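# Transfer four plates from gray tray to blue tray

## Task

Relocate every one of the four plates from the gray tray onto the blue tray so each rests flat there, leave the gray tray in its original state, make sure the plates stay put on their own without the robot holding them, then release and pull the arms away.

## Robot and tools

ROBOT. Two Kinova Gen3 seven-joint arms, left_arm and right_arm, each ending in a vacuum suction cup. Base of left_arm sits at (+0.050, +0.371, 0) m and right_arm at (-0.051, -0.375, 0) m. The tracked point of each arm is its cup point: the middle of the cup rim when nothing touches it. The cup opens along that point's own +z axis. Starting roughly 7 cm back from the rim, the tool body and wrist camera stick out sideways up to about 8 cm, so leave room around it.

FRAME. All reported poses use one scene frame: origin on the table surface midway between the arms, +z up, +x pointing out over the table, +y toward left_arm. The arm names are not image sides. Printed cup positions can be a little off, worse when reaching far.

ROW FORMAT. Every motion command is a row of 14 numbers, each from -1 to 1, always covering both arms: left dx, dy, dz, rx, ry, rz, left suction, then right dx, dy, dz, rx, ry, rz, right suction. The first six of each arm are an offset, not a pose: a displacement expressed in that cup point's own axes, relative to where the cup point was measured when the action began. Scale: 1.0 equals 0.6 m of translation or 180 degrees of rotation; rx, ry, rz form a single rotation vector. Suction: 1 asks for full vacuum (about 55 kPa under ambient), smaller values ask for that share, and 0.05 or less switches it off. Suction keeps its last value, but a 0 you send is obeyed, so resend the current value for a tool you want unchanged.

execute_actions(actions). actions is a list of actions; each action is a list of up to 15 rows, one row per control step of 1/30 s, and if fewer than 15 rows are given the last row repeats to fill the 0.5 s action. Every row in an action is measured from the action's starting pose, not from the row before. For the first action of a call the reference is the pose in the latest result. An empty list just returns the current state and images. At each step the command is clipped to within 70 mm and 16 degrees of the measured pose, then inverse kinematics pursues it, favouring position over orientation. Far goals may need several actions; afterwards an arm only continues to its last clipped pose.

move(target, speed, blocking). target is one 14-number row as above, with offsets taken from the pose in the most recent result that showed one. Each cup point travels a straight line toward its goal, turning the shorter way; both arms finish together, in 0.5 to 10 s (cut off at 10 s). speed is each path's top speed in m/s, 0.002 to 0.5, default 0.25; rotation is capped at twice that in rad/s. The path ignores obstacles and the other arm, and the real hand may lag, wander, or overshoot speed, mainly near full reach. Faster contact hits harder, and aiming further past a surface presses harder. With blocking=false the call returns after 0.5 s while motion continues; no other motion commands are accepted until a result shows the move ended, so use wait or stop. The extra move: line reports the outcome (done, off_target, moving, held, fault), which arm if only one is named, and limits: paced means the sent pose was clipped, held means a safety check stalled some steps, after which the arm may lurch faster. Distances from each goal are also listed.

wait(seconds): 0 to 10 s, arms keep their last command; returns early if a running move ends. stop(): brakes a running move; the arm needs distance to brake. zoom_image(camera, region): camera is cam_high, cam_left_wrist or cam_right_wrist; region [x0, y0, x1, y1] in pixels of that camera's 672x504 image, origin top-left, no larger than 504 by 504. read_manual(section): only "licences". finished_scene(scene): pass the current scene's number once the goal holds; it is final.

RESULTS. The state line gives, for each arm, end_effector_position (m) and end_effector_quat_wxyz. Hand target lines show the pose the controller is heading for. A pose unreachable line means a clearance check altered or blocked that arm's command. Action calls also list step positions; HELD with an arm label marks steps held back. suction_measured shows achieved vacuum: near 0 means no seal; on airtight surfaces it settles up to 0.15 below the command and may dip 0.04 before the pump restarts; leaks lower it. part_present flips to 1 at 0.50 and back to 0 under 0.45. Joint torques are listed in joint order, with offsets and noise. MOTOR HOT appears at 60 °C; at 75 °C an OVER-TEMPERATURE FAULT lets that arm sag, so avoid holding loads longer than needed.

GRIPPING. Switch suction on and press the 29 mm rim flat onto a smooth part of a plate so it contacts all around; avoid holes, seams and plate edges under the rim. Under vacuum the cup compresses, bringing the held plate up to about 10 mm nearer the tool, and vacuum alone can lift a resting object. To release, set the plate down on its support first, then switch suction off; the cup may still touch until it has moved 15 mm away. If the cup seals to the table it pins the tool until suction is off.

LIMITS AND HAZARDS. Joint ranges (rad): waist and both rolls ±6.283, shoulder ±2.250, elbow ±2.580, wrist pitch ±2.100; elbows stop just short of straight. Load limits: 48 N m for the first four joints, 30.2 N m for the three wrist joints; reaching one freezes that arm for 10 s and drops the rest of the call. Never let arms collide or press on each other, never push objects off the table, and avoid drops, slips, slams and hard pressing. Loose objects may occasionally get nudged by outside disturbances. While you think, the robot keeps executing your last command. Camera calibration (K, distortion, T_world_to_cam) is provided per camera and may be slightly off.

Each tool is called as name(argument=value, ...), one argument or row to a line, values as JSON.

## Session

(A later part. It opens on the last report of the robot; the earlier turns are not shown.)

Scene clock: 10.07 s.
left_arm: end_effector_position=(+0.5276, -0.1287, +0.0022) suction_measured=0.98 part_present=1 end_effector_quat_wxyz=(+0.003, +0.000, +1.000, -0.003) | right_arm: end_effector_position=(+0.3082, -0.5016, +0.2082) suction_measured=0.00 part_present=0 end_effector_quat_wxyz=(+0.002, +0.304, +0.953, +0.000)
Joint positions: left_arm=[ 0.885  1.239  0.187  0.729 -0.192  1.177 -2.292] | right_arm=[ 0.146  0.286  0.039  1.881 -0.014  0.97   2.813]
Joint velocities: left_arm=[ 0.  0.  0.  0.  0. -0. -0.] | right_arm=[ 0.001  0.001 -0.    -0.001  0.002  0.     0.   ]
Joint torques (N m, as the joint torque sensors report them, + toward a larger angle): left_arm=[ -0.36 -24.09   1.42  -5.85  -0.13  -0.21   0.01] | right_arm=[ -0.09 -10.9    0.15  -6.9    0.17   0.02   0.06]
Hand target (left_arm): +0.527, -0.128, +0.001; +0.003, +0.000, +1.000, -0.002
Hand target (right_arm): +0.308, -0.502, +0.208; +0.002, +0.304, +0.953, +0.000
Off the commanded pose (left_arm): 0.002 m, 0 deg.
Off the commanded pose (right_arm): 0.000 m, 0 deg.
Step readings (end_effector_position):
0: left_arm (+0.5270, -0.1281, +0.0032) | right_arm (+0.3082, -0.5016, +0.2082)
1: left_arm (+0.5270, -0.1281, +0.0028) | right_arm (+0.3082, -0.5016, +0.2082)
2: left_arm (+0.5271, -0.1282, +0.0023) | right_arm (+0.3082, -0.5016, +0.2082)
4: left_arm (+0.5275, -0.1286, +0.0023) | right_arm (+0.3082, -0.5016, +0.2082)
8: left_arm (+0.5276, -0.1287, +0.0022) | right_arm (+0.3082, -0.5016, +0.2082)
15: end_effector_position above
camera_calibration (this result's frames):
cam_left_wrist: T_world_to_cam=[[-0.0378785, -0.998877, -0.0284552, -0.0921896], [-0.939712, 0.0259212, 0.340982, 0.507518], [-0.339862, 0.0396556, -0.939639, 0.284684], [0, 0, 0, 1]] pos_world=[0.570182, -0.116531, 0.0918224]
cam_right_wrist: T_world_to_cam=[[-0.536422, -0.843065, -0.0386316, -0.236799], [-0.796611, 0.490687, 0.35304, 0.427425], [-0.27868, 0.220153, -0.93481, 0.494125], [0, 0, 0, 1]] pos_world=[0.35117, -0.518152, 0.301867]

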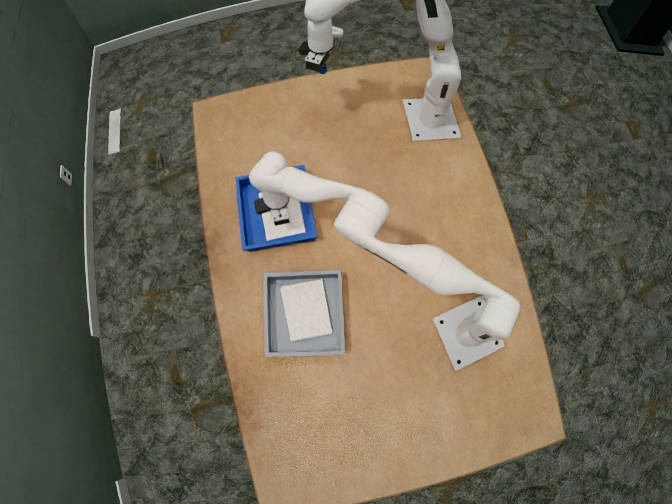

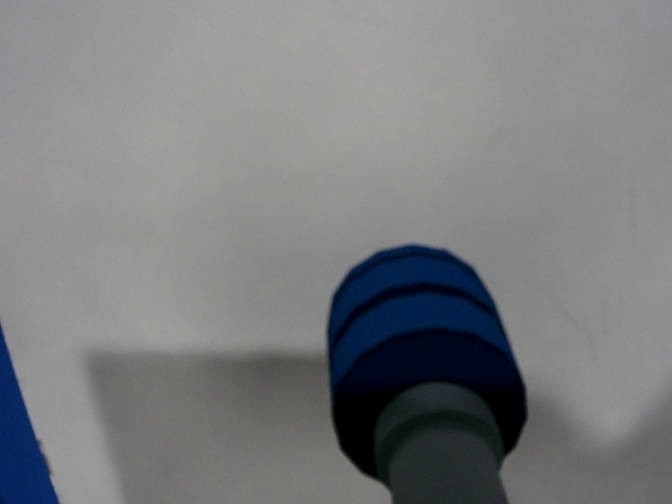

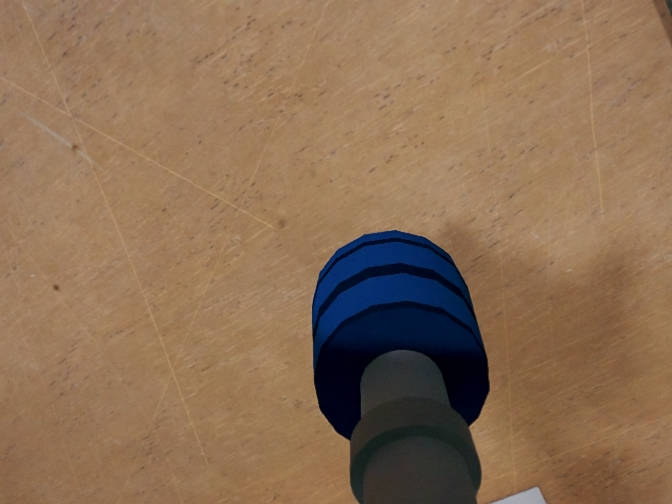

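execute_actions(
  actions=[
    [[0,0,0,0,0,0,0,0,0,0,0,0,0,0]],
    [[0,0,-0.02,0,0,0,0,0,0,0,0,0,0,0],[0,0,-0.04,0,0,0,0,0,0,0,0,0,0,0],[0,0,-0.06,0,0,0,0,0,0,0,0,0,0,0],[0,0,-0.08,0,0,0,0,0,0,0,0,0,0,0],[0,0,-0.1,0,0,0,0,0,0,0,0,0,0,0],[0,0,-0.12,0,0,0,0,0,0,0,0,0,0,0]],
  ],
)

move(
  target=[0.022,0.537,0,0,0,0,0,0,0,0,0,0,0,0],
  speed=0.45,
)

Scene clock: 11.37 s.
left_arm: end_effector_position=(+0.5280, -0.1291, +0.0773) suction_measured=0.01 part_present=0 end_effector_quat_wxyz=(+0.005, +0.000, +1.000, -0.004) | right_arm: end_effector_position=(+0.3082, -0.5016, +0.2082) suction_measured=0.00 part_present=0 end_effector_quat_wxyz=(+0.002, +0.304, +0.953, +0.000)
Joint positions: left_arm=[ 0.885  1.15   0.196  0.683 -0.186  1.308 -2.298] | right_arm=[ 0.146  0.286  0.039  1.881 -0.014  0.97   2.813]
Joint velocities: left_arm=[ 0.    -0.004  0.     0.001  0.001  0.    -0.   ] | right_arm=[-0.001 -0.    -0.001 -0.     0.    -0.001 -0.   ]
Joint torques (N m, as the joint torque sensors report them, + toward a larger angle): left_arm=[ -0.45 -24.5    1.68  -6.48   0.04   0.04  -0.11] | right_arm=[ -0.23 -10.93   0.05  -7.07   0.01   0.1   -0.06]
Hand target (left_arm): +0.528, -0.129, +0.078; +0.005, +0.000, +1.000, -0.004
Hand target (right_arm): +0.308, -0.502, +0.208; +0.002, +0.304, +0.953, +0.000
Off the commanded pose (left_arm): 0.000 m, 0 deg.
Off the commanded pose (right_arm): 0.000 m, 0 deg.
Step readings (end_effector_position; steps 1 to 15: 1st action; 16 to 30: 2nd action):
0: left_arm (+0.5276, -0.1287, +0.0022) | right_arm (+0.3082, -0.5016, +0.2082)
1: left_arm (+0.5277, -0.1288, +0.0027) | right_arm (+0.3082, -0.5016, +0.2082)
2: left_arm (+0.5280, -0.1290, +0.0036) | right_arm (+0.3082, -0.5016, +0.2082)
4: left_arm (+0.5285, -0.1295, +0.0050) | right_arm (+0.3082, -0.5016, +0.2082)
8: left_arm (+0.5286, -0.1297, +0.0055) | right_arm (+0.3082, -0.5016, +0.2082)
15: left_arm (+0.5286, -0.1297, +0.0056) | right_arm (+0.3082, -0.5016, +0.2082)
16: left_arm (+0.5287, -0.1297, +0.0065) | right_arm (+0.3082, -0.5016, +0.2082)
17: left_arm (+0.5288, -0.1297, +0.0105) | right_arm (+0.3082, -0.5016, +0.2082)
19: left_arm (+0.5291, -0.1299, +0.0289) | right_arm (+0.3082, -0.5016, +0.2082)
23: left_arm (+0.5284, -0.1298, +0.0715) | right_arm (+0.3082, -0.5016, +0.2082)
30: end_effector_position above
camera_calibration (this result's frames):
cam_left_wrist: T_world_to_cam=[[-0.0376135, -0.998967, -0.0254855, -0.090887], [-0.940695, 0.0267915, 0.338194, 0.483167], [-0.337161, 0.0366947, -0.940731, 0.353613], [0, 0, 0, 1]] pos_world=[0.570319, -0.116714, 0.166935]
cam_right_wrist: T_world_to_cam=[[-0.536422, -0.843065, -0.0386317, -0.236799], [-0.796611, 0.490687, 0.353039, 0.427427], [-0.278679, 0.220152, -0.934811, 0.494125], [0, 0, 0, 1]] pos_world=[0.351171, -0.518152, 0.301867]

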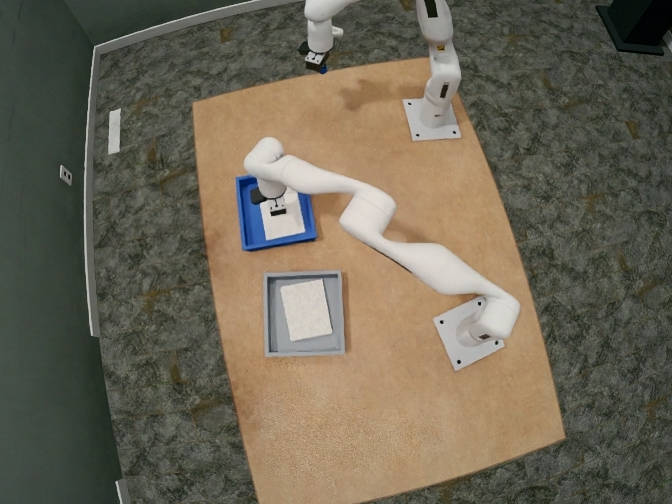

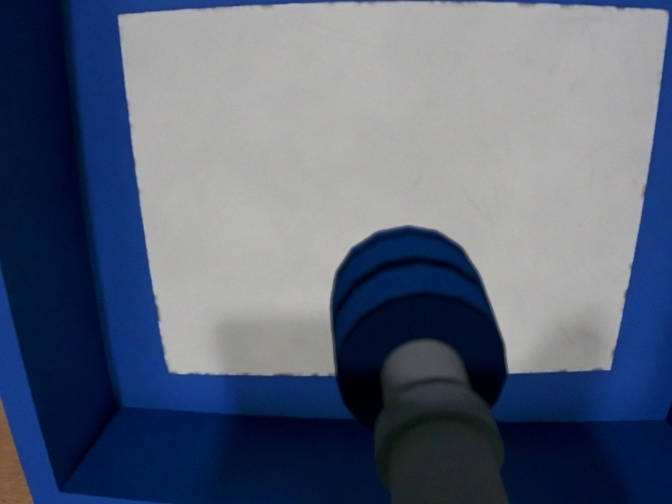

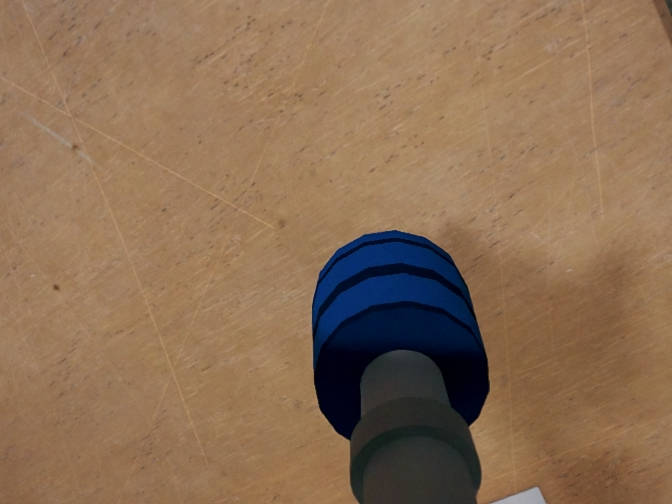

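Scene clock: 12.83 s.
left_arm: end_effector_position=(+0.5144, +0.1939, +0.0748) suction_measured=0.01 part_present=0 end_effector_quat_wxyz=(+0.005, -0.001, +1.000, -0.003) | right_arm: end_effector_position=(+0.3082, -0.5016, +0.2082) suction_measured=0.00 part_present=0 end_effector_quat_wxyz=(+0.002, +0.304, +0.953, +0.000)
Joint positions: left_arm=[ 0.37   0.716  0.176  1.666 -0.164  0.762 -2.688] | right_arm=[ 0.146  0.286  0.039  1.881 -0.014  0.97   2.813]
Joint velocities: left_arm=[-0.003 -0.003 -0.001 -0.     0.003 -0.    -0.   ] | right_arm=[-0.001  0.001 -0.    -0.     0.    -0.001  0.   ]
Joint torques (N m, as the joint torque sensors report them, + toward a larger angle): left_arm=[ -0.55 -17.89   1.73  -4.78   0.25   0.05   0.27] | right_arm=[ -0.23 -10.81   0.07  -6.91   0.02   0.08   0.14]
Hand target (left_arm): +0.515, +0.194, +0.075; +0.005, -0.001, +1.000, -0.003
Hand target (right_arm): +0.308, -0.502, +0.208; +0.002, +0.304, +0.953, +0.000
Off the commanded pose (left_arm): 0.001 m, 0 deg.
Off the commanded pose (right_arm): 0.000 m, 0 deg.
move: done; limits=paced
camera_calibration (this result's frames):
cam_left_wrist: T_world_to_cam=[[-0.0359705, -0.99897, -0.0276665, 0.230526], [-0.940919, 0.0245265, 0.337743, 0.463234], [-0.336717, 0.0381807, -0.940832, 0.33433], [0, 0, 0, 1]] pos_world=[0.556733, 0.206162, 0.164472]
cam_right_wrist: T_world_to_cam=[[-0.536422, -0.843065, -0.0386316, -0.236799], [-0.796611, 0.490687, 0.353038, 0.427428], [-0.278678, 0.220152, -0.934811, 0.494125], [0, 0, 0, 1]] pos_world=[0.351172, -0.518153, 0.301867]

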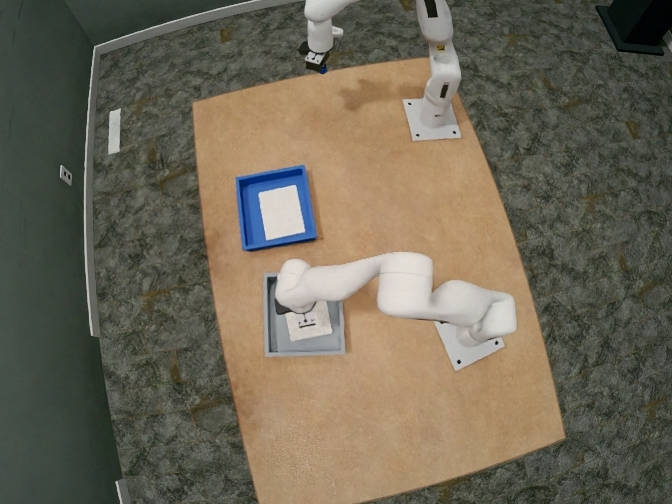

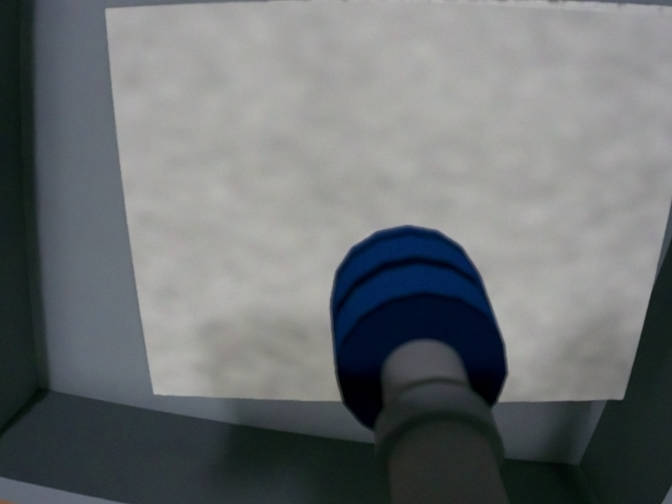

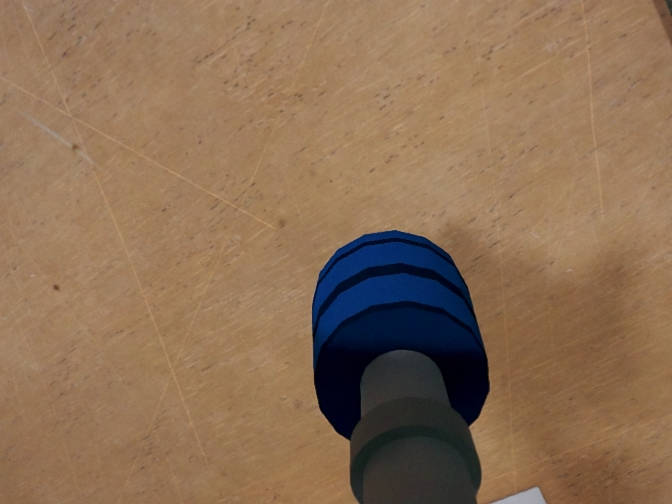

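move(
  target=[0,0,0.09,-0.002,0.003,0,1,0,0,0,0,0,0,0],
  speed=0.12,
)

Scene clock: 13.77 s.
left_arm: end_effector_position=(+0.5148, +0.1938, +0.0207) suction_measured=0.41 part_present=0 end_effector_quat_wxyz=(+0.000, -0.001, +1.000, +0.000) | right_arm: end_effector_position=(+0.3082, -0.5016, +0.2082) suction_measured=0.00 part_present=0 end_effector_quat_wxyz=(+0.002, +0.304, +0.953, +0.000)
Joint positions: left_arm=[ 0.388  0.819  0.152  1.679 -0.183  0.657 -2.672] | right_arm=[ 0.146  0.286  0.039  1.881 -0.014  0.97   2.813]
Joint velocities: left_arm=[ 0.001  0.006 -0.     0.     0.001 -0.    -0.002] | right_arm=[ 0.001 -0.    -0.     0.    -0.     0.     0.   ]
Joint torques (N m, as the joint torque sensors report them, + toward a larger angle): left_arm=[ -0.51 -18.88   1.5   -4.06  -0.09   0.06   0.07] | right_arm=[ -0.22 -10.78   0.13  -6.98   0.08   0.15   0.03]
Hand target (left_arm): +0.515, +0.194, +0.021; +0.000, -0.001, +1.000, +0.000
Hand target (right_arm): +0.308, -0.502, +0.208; +0.002, +0.304, +0.953, +0.000
Off the commanded pose (left_arm): 0.000 m, 0 deg.
Off the commanded pose (right_arm): 0.000 m, 0 deg.
move: done
camera_calibration (this result's frames):
cam_left_wrist: T_world_to_cam=[[-0.0361732, -0.998767, -0.0339917, 0.229152], [-0.937641, 0.0221531, 0.346898, 0.48038], [-0.345717, 0.0444204, -0.937287, 0.286941], [0, 0, 0, 1]] pos_world=[0.557914, 0.205481, 0.110092]
cam_right_wrist: T_world_to_cam=[[-0.536422, -0.843065, -0.0386316, -0.236798], [-0.796612, 0.490688, 0.353038, 0.427429], [-0.278678, 0.220152, -0.934811, 0.494125], [0, 0, 0, 1]] pos_world=[0.351172, -0.518153, 0.301867]

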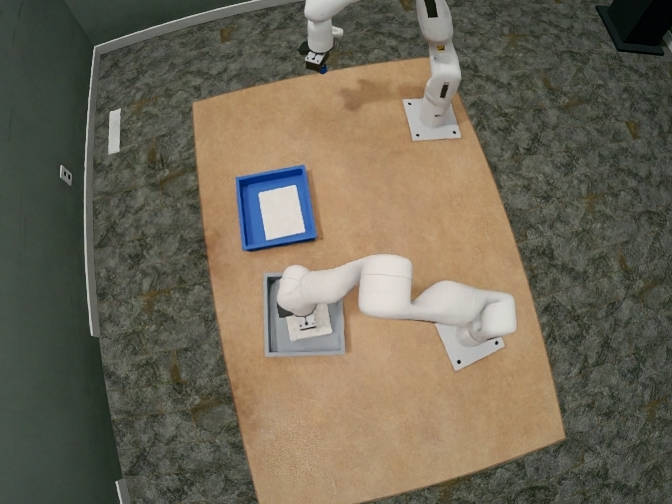

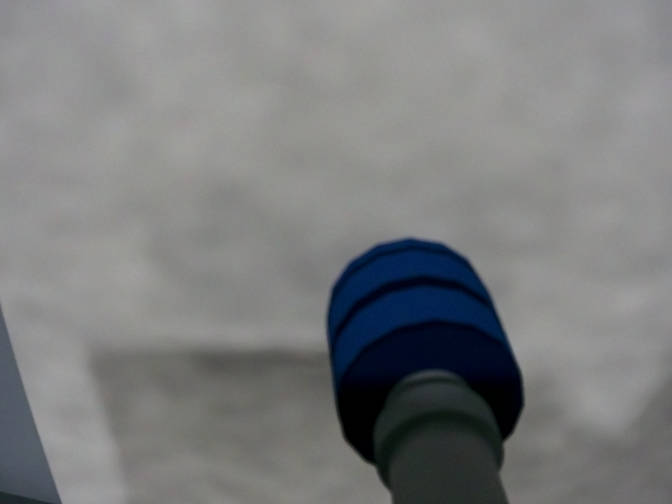

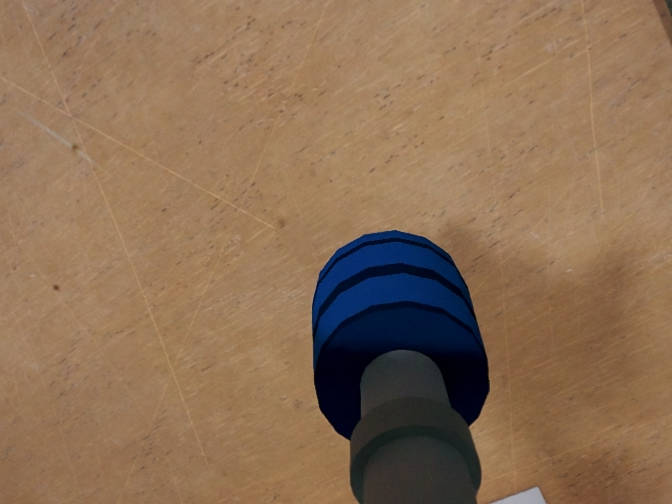

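move(
  target=[0,0,-0.09,0,0,0,1,0,0,0,0,0,0,0],
)

move(
  target=[-0.022,-0.535,0,0,0,0,1,0,0,0,0,0,0,0],
  speed=0.37,
)

Scene clock: 14.93 s.
left_arm: end_effector_position=(+0.5147, +0.1936, +0.0744) suction_measured=1.00 part_present=1 end_effector_quat_wxyz=(-0.000, -0.001, +1.000, +0.000) | right_arm: end_effector_position=(+0.3082, -0.5016, +0.2082) suction_measured=0.00 part_present=0 end_effector_quat_wxyz=(+0.002, +0.304, +0.953, +0.000)
Joint positions: left_arm=[ 0.374  0.723  0.175  1.652 -0.164  0.781 -2.687] | right_arm=[ 0.146  0.286  0.039  1.881 -0.014  0.97   2.813]
Joint velocities: left_arm=[-0.001 -0.005 -0.    -0.     0.001  0.    -0.001] | right_arm=[ 0.001  0.001 -0.     0.     0.001  0.    -0.   ]
Joint torques (N m, as the joint torque sensors report them, + toward a larger angle): left_arm=[ -0.24 -17.58   1.37  -5.06  -0.01   0.01   0.14] | right_arm=[ -0.16 -10.93   0.2   -7.07   0.14  -0.02   0.  ]
Hand target (left_arm): +0.515, +0.194, +0.075; +0.000, -0.001, +1.000, -0.000
Hand target (right_arm): +0.308, -0.502, +0.208; +0.002, +0.304, +0.953, +0.000
Off the commanded pose (left_arm): 0.000 m, 0 deg.
Off the commanded pose (right_arm): 0.000 m, 0 deg.
move: done
camera_calibration (this result's frames):
cam_left_wrist: T_world_to_cam=[[-0.0362941, -0.99877, -0.0337686, 0.230858], [-0.937419, 0.022316, 0.347488, 0.461503], [-0.346307, 0.0442671, -0.937076, 0.337614], [0, 0, 0, 1]] pos_world=[0.557918, 0.20533, 0.163799]
cam_right_wrist: T_world_to_cam=[[-0.536422, -0.843065, -0.0386318, -0.236798], [-0.796612, 0.490688, 0.353037, 0.42743], [-0.278677, 0.220151, -0.934811, 0.494124], [0, 0, 0, 1]] pos_world=[0.351173, -0.518153, 0.301867]

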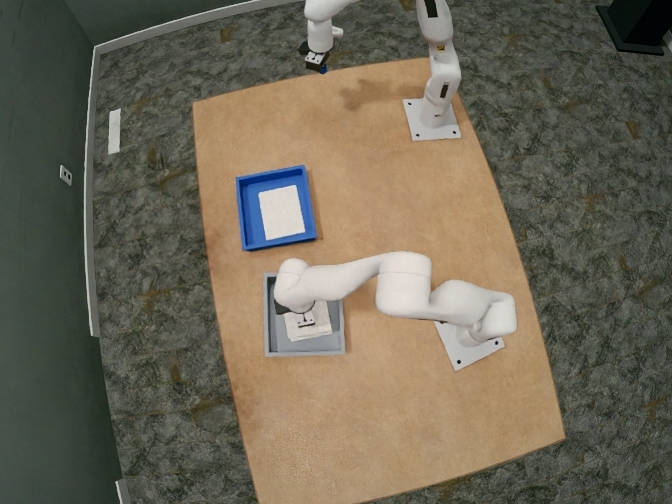

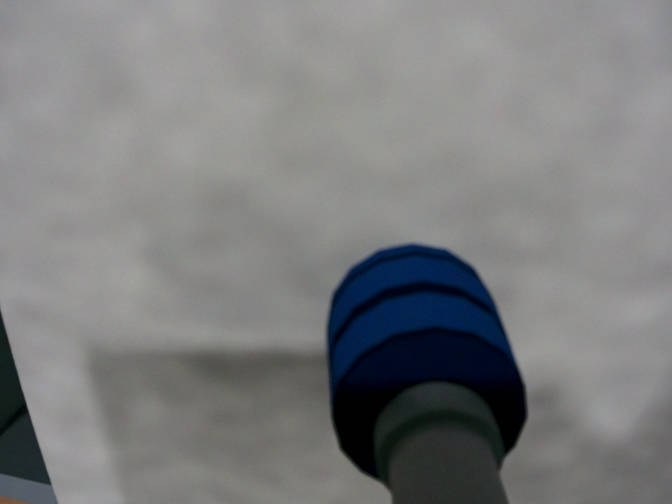

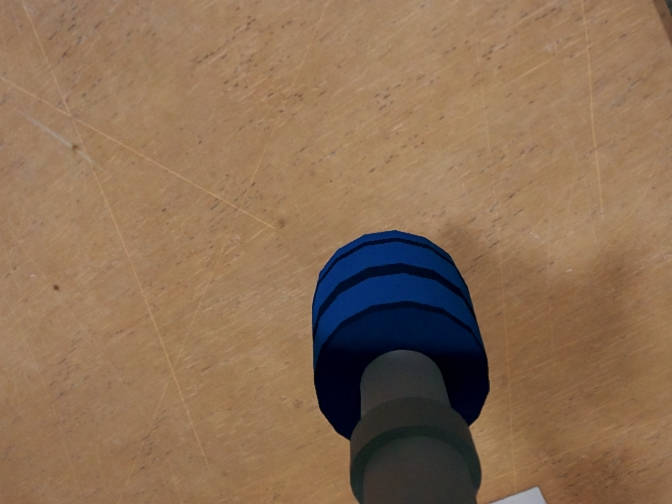

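Scene clock: 16.47 s.
left_arm: end_effector_position=(+0.5284, -0.1283, +0.0758) suction_measured=0.98 part_present=1 end_effector_quat_wxyz=(+0.000, +0.000, +1.000, -0.001) | right_arm: end_effector_position=(+0.3082, -0.5016, +0.2082) suction_measured=0.00 part_present=0 end_effector_quat_wxyz=(+0.002, +0.304, +0.953, +0.000)
Joint positions: left_arm=[ 0.886  1.161  0.19   0.66  -0.178  1.328 -2.306] | right_arm=[ 0.146  0.286  0.039  1.881 -0.014  0.97   2.813]
Joint velocities: left_arm=[ 0.005  0.018  0.    -0.01  -0.001  0.004 -0.   ] | right_arm=[ 0.     0.001 -0.002 -0.    -0.001 -0.    -0.001]
Joint torques (N m, as the joint torque sensors report them, + toward a larger angle): left_arm=[ -0.2  -25.66   1.51  -6.74  -0.05  -0.11  -0.01] | right_arm=[ -0.24 -10.84   0.21  -6.87   0.01   0.1    0.1 ]
Hand target (left_arm): +0.528, -0.128, +0.075; -0.000, +0.000, +1.000, -0.001
Hand target (right_arm): +0.308, -0.502, +0.208; +0.002, +0.304, +0.953, +0.000
Off the commanded pose (left_arm): 0.002 m, 0 deg.
Off the commanded pose (right_arm): 0.000 m, 0 deg.
move: done
camera_calibration (this result's frames):
cam_left_wrist: T_world_to_cam=[[-0.0378812, -0.99881, -0.0307245, -0.0894828], [-0.937537, 0.0248835, 0.346993, 0.481514], [-0.345816, 0.0419499, -0.937364, 0.357311], [0, 0, 0, 1]] pos_world=[0.571612, -0.116347, 0.165099]
cam_right_wrist: T_world_to_cam=[[-0.536422, -0.843065, -0.0386321, -0.236798], [-0.796612, 0.490688, 0.353036, 0.427431], [-0.278676, 0.220151, -0.934812, 0.494124], [0, 0, 0, 1]] pos_world=[0.351174, -0.518153, 0.301867]

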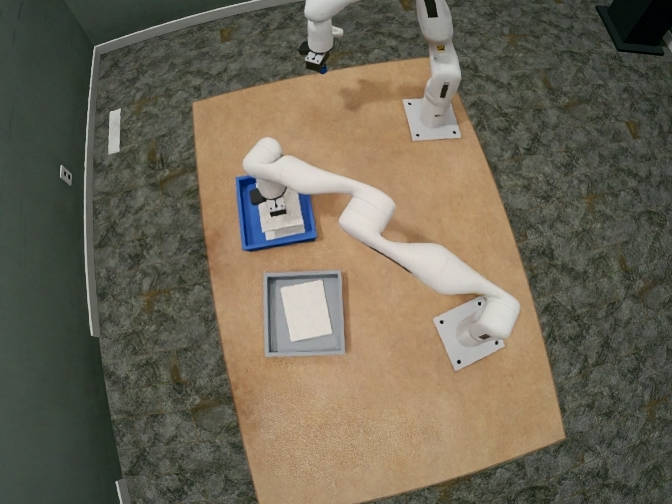

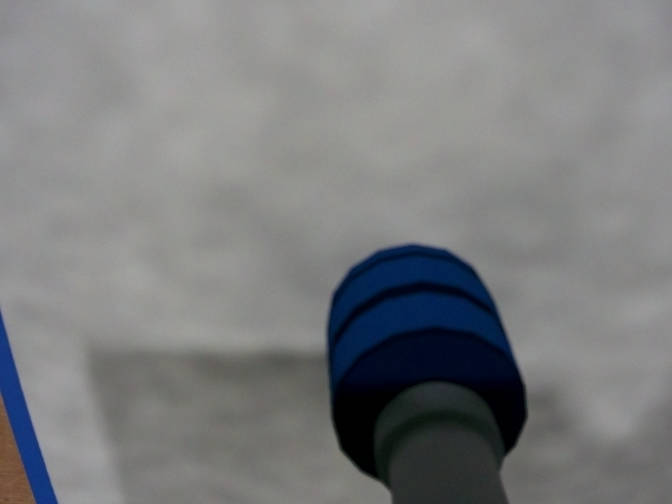

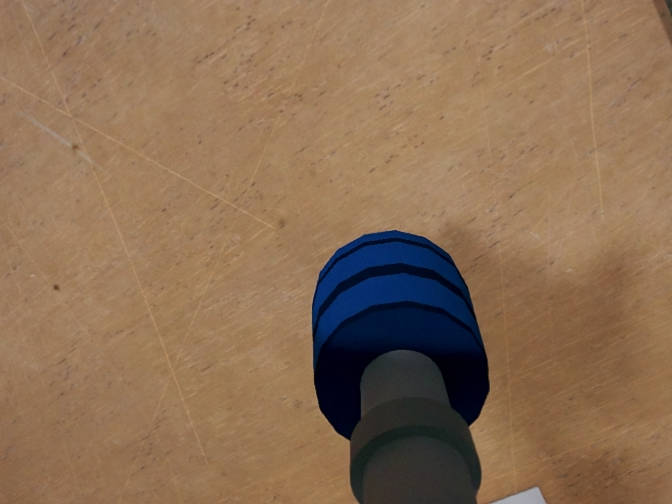

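move(
  target=[0,0,0.115,0,0,0,1,0,0,0,0,0,0,0],
  speed=0.12,
)

execute_actions(
  actions=[
    [[0,0,0,0,0,0,0,0,0,0,0,0,0,0],[0,0,0,0,0,0,0,0,0,0,0,0,0,0],[0,0,0,0,0,0,0,0,0,0,0,0,0,0],[0,0,0,0,0,0,0,0,0,0,0,0,0,0],[0,0,0,0,0,0,0,0,0,0,0,0,0,0],[0,0,-0.11,0,0,0,0,0,0,0,0,0,0,0]],
  ],
)

move(
  target=[0.023,0.537,0,0,0,0,0,0,0,0,0,0,0,0],
  speed=0.4,
)

Scene clock: 17.67 s.
left_arm: end_effector_position=(+0.5290, -0.1289, +0.0083) suction_measured=1.00 part_present=1 end_effector_quat_wxyz=(+0.001, +0.000, +1.000, -0.002) | right_arm: end_effector_position=(+0.3082, -0.5016, +0.2082) suction_measured=0.00 part_present=0 end_effector_quat_wxyz=(+0.002, +0.304, +0.953, +0.000)
Joint positions: left_arm=[ 0.886  1.238  0.182  0.709 -0.182  1.2   -2.3  ] | right_arm=[ 0.146  0.286  0.039  1.881 -0.014  0.97   2.813]
Joint velocities: left_arm=[-0.    -0.     0.    -0.001 -0.     0.001  0.002] | right_arm=[ 0.001 -0.001  0.001 -0.     0.001 -0.001  0.001]
Joint torques (N m, as the joint torque sensors report them, + toward a larger angle): left_arm=[ -0.66 -24.12   1.6   -6.08  -0.05  -0.06  -0.07] | right_arm=[ -0.19 -10.92   0.07  -7.05   0.11   0.1    0.01]
Hand target (left_arm): +0.528, -0.128, +0.007; +0.000, +0.000, +1.000, -0.001
Hand target (right_arm): +0.308, -0.502, +0.208; +0.002, +0.304, +0.953, +0.000
Off the commanded pose (left_arm): 0.002 m, 0 deg.
Off the commanded pose (right_arm): 0.000 m, 0 deg.
move: done
camera_calibration (this result's frames):
cam_left_wrist: T_world_to_cam=[[-0.0377034, -0.998865, -0.0291194, -0.0922612], [-0.938226, 0.0253542, 0.345093, 0.505873], [-0.343962, 0.0403317, -0.938117, 0.29312], [0, 0, 0, 1]] pos_world=[0.571967, -0.116804, 0.0977209]
cam_right_wrist: T_world_to_cam=[[-0.536422, -0.843065, -0.0386321, -0.236798], [-0.796612, 0.490688, 0.353036, 0.427432], [-0.278676, 0.220151, -0.934812, 0.494124], [0, 0, 0, 1]] pos_world=[0.351174, -0.518153, 0.301866]

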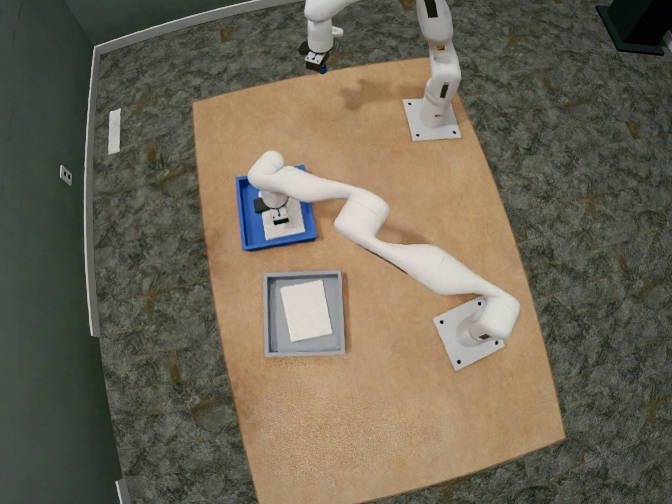

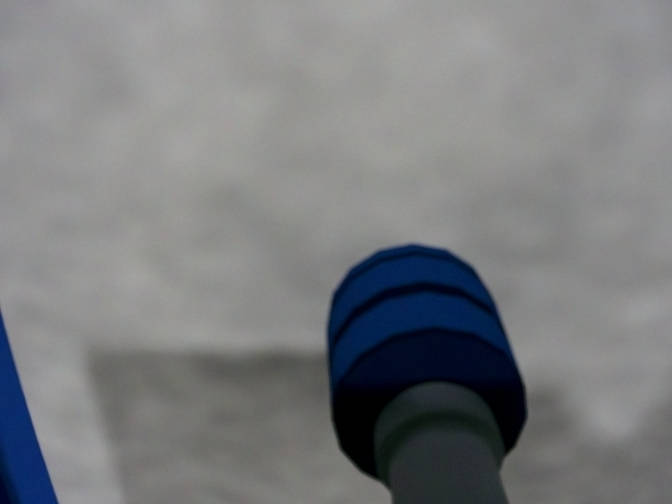

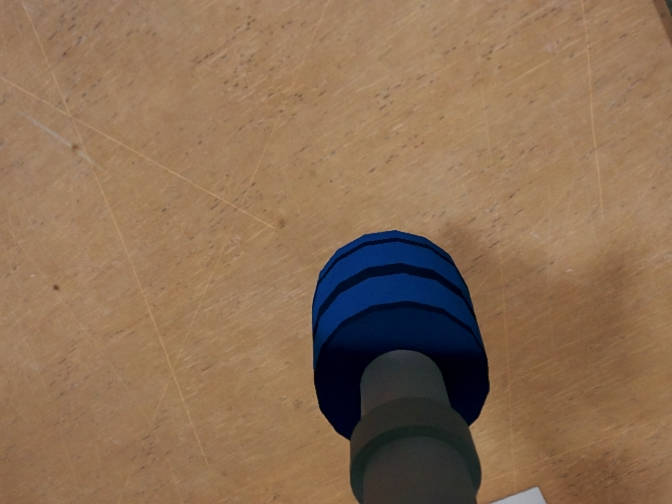

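Scene clock: 18.17 s.
left_arm: end_effector_position=(+0.5289, -0.1287, +0.0736) suction_measured=0.01 part_present=0 end_effector_quat_wxyz=(+0.001, +0.000, +1.000, -0.002) | right_arm: end_effector_position=(+0.3082, -0.5016, +0.2082) suction_measured=0.00 part_present=0 end_effector_quat_wxyz=(+0.002, +0.304, +0.953, +0.000)
Joint positions: left_arm=[ 0.886  1.163  0.189  0.663 -0.177  1.321 -2.306] | right_arm=[ 0.146  0.286  0.039  1.881 -0.014  0.97   2.813]
Joint velocities: left_arm=[-0.001 -0.007 -0.002  0.007 -0.002  0.018 -0.001] | right_arm=[ 0.001  0.001  0.001  0.    -0.001  0.001 -0.001]
Joint torques (N m, as the joint torque sensors report them, + toward a larger angle): left_arm=[ -0.44 -24.72   1.34  -6.22  -0.22  -0.1   -0.01] | right_arm=[ -0.21 -10.82   0.04  -6.93   0.02   0.12   0.06]
Hand target (left_arm): +0.529, -0.129, +0.074; +0.001, +0.000, +1.000, -0.002
Hand target (right_arm): +0.308, -0.502, +0.208; +0.002, +0.304, +0.953, +0.000
Off the commanded pose (left_arm): 0.001 m, 0 deg.
Off the commanded pose (right_arm): 0.000 m, 0 deg.
Step readings (end_effector_position):
0: left_arm (+0.5290, -0.1289, +0.0083) | right_arm (+0.3082, -0.5016, +0.2082)
1: left_arm (+0.5291, -0.1290, +0.0088) | right_arm (+0.3082, -0.5016, +0.2082)
2: left_arm (+0.5294, -0.1292, +0.0097) | right_arm (+0.3082, -0.5016, +0.2082)
4: left_arm (+0.5300, -0.1298, +0.0112) | right_arm (+0.3082, -0.5016, +0.2082)
8: left_arm (+0.5300, -0.1300, +0.0254) | right_arm (+0.3082, -0.5016, +0.2082)
15: end_effector_position above
camera_calibration (this result's frames):
cam_left_wrist: T_world_to_cam=[[-0.0376478, -0.998867, -0.0291033, -0.0902455], [-0.938039, 0.0252856, 0.345605, 0.483153], [-0.344477, 0.0403113, -0.937929, 0.354562], [0, 0, 0, 1]] pos_world=[0.571957, -0.116653, 0.162947]
cam_right_wrist: T_world_to_cam=[[-0.536422, -0.843065, -0.0386321, -0.236798], [-0.796612, 0.490688, 0.353035, 0.427433], [-0.278675, 0.220151, -0.934812, 0.494124], [0, 0, 0, 1]] pos_world=[0.351175, -0.518154, 0.301866]

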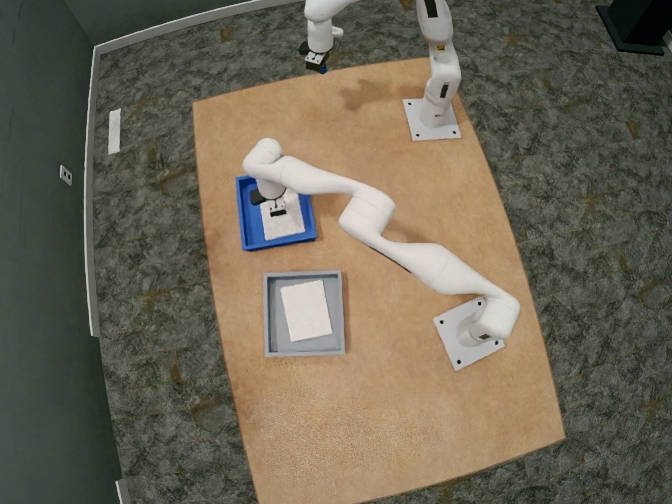

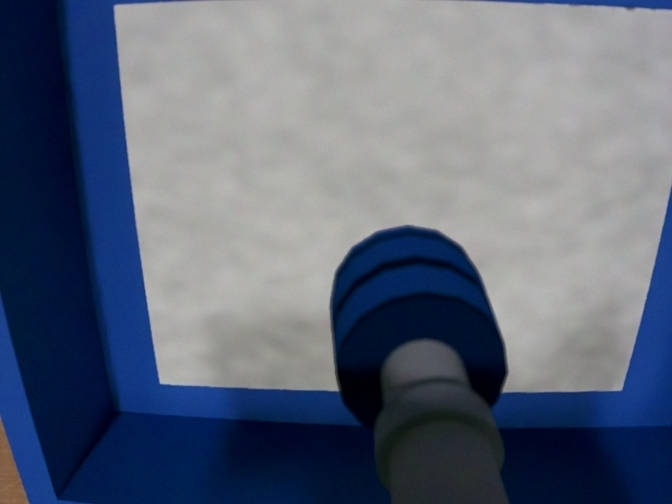

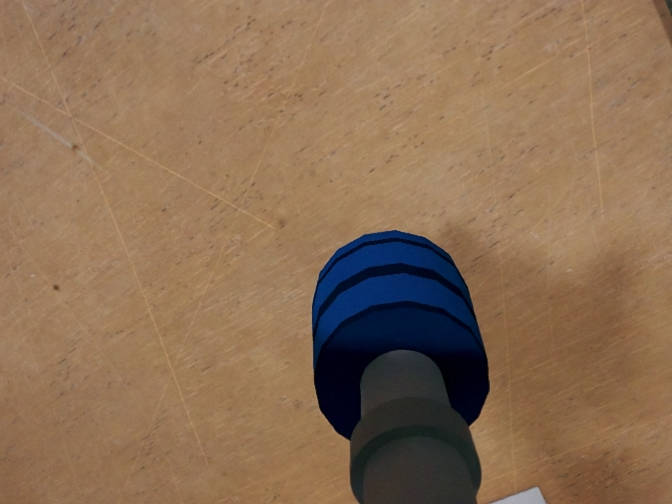

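Scene clock: 19.67 s.
left_arm: end_effector_position=(+0.5147, +0.1943, +0.0724) suction_measured=0.01 part_present=0 end_effector_quat_wxyz=(+0.001, -0.001, +1.000, -0.001) | right_arm: end_effector_position=(+0.3082, -0.5016, +0.2082) suction_measured=0.00 part_present=0 end_effector_quat_wxyz=(+0.002, +0.304, +0.953, +0.000)
Joint positions: left_arm=[ 0.377  0.724  0.166  1.657 -0.156  0.77  -2.696] | right_arm=[ 0.146  0.286  0.039  1.881 -0.014  0.97   2.813]
Joint velocities: left_arm=[-0.002 -0.002 -0.001  0.     0.002 -0.     0.   ] | right_arm=[ 0.001 -0.    -0.001  0.    -0.002 -0.001 -0.002]
Joint torques (N m, as the joint torque sensors report them, + toward a larger angle): left_arm=[ -0.37 -17.64   1.74  -4.63  -0.04   0.    -0.07] | right_arm=[ -0.19 -10.8    0.05  -6.89   0.09   0.03   0.1 ]
Hand target (left_arm): +0.515, +0.194, +0.073; +0.001, -0.001, +1.000, -0.001
Hand target (right_arm): +0.308, -0.502, +0.208; +0.002, +0.304, +0.953, +0.000
Off the commanded pose (left_arm): 0.001 m, 0 deg.
Off the commanded pose (right_arm): 0.000 m, 0 deg.
move: done; limits=paced
camera_calibration (this result's frames):
cam_left_wrist: T_world_to_cam=[[-0.0358999, -0.998866, -0.0312741, 0.231126], [-0.938278, 0.0229167, 0.345122, 0.462694], [-0.344014, 0.0417336, -0.938037, 0.335097], [0, 0, 0, 1]] pos_world=[0.557711, 0.206275, 0.161876]
cam_right_wrist: T_world_to_cam=[[-0.536422, -0.843065, -0.0386322, -0.236797], [-0.796613, 0.490688, 0.353035, 0.427433], [-0.278675, 0.22015, -0.934812, 0.494124], [0, 0, 0, 1]] pos_world=[0.351175, -0.518154, 0.301866]

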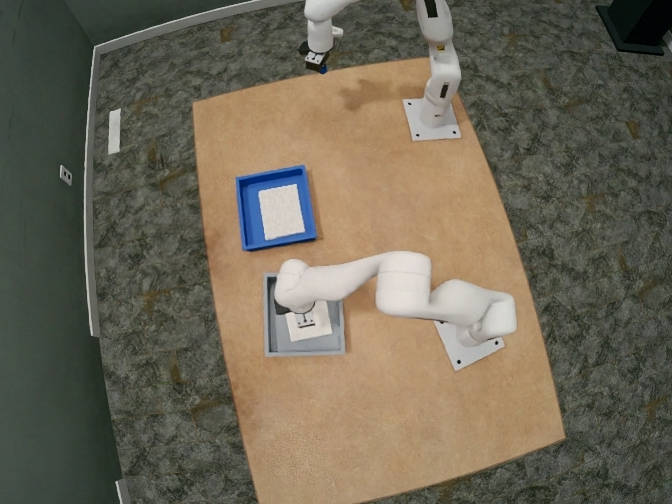

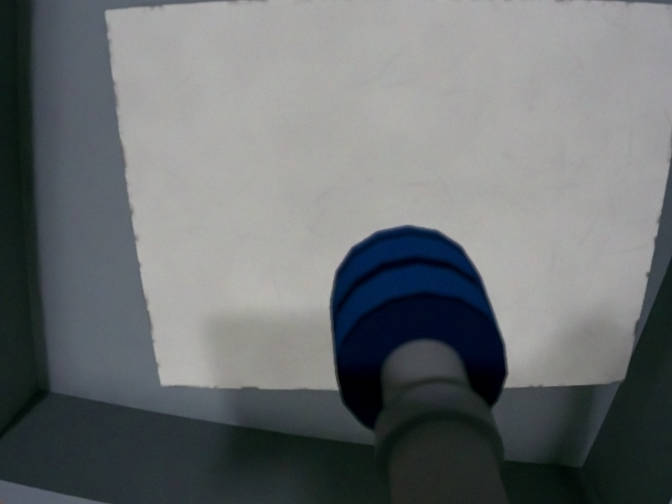

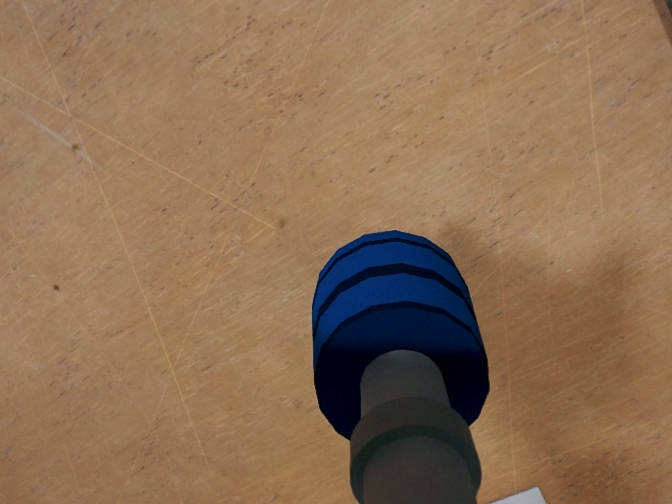

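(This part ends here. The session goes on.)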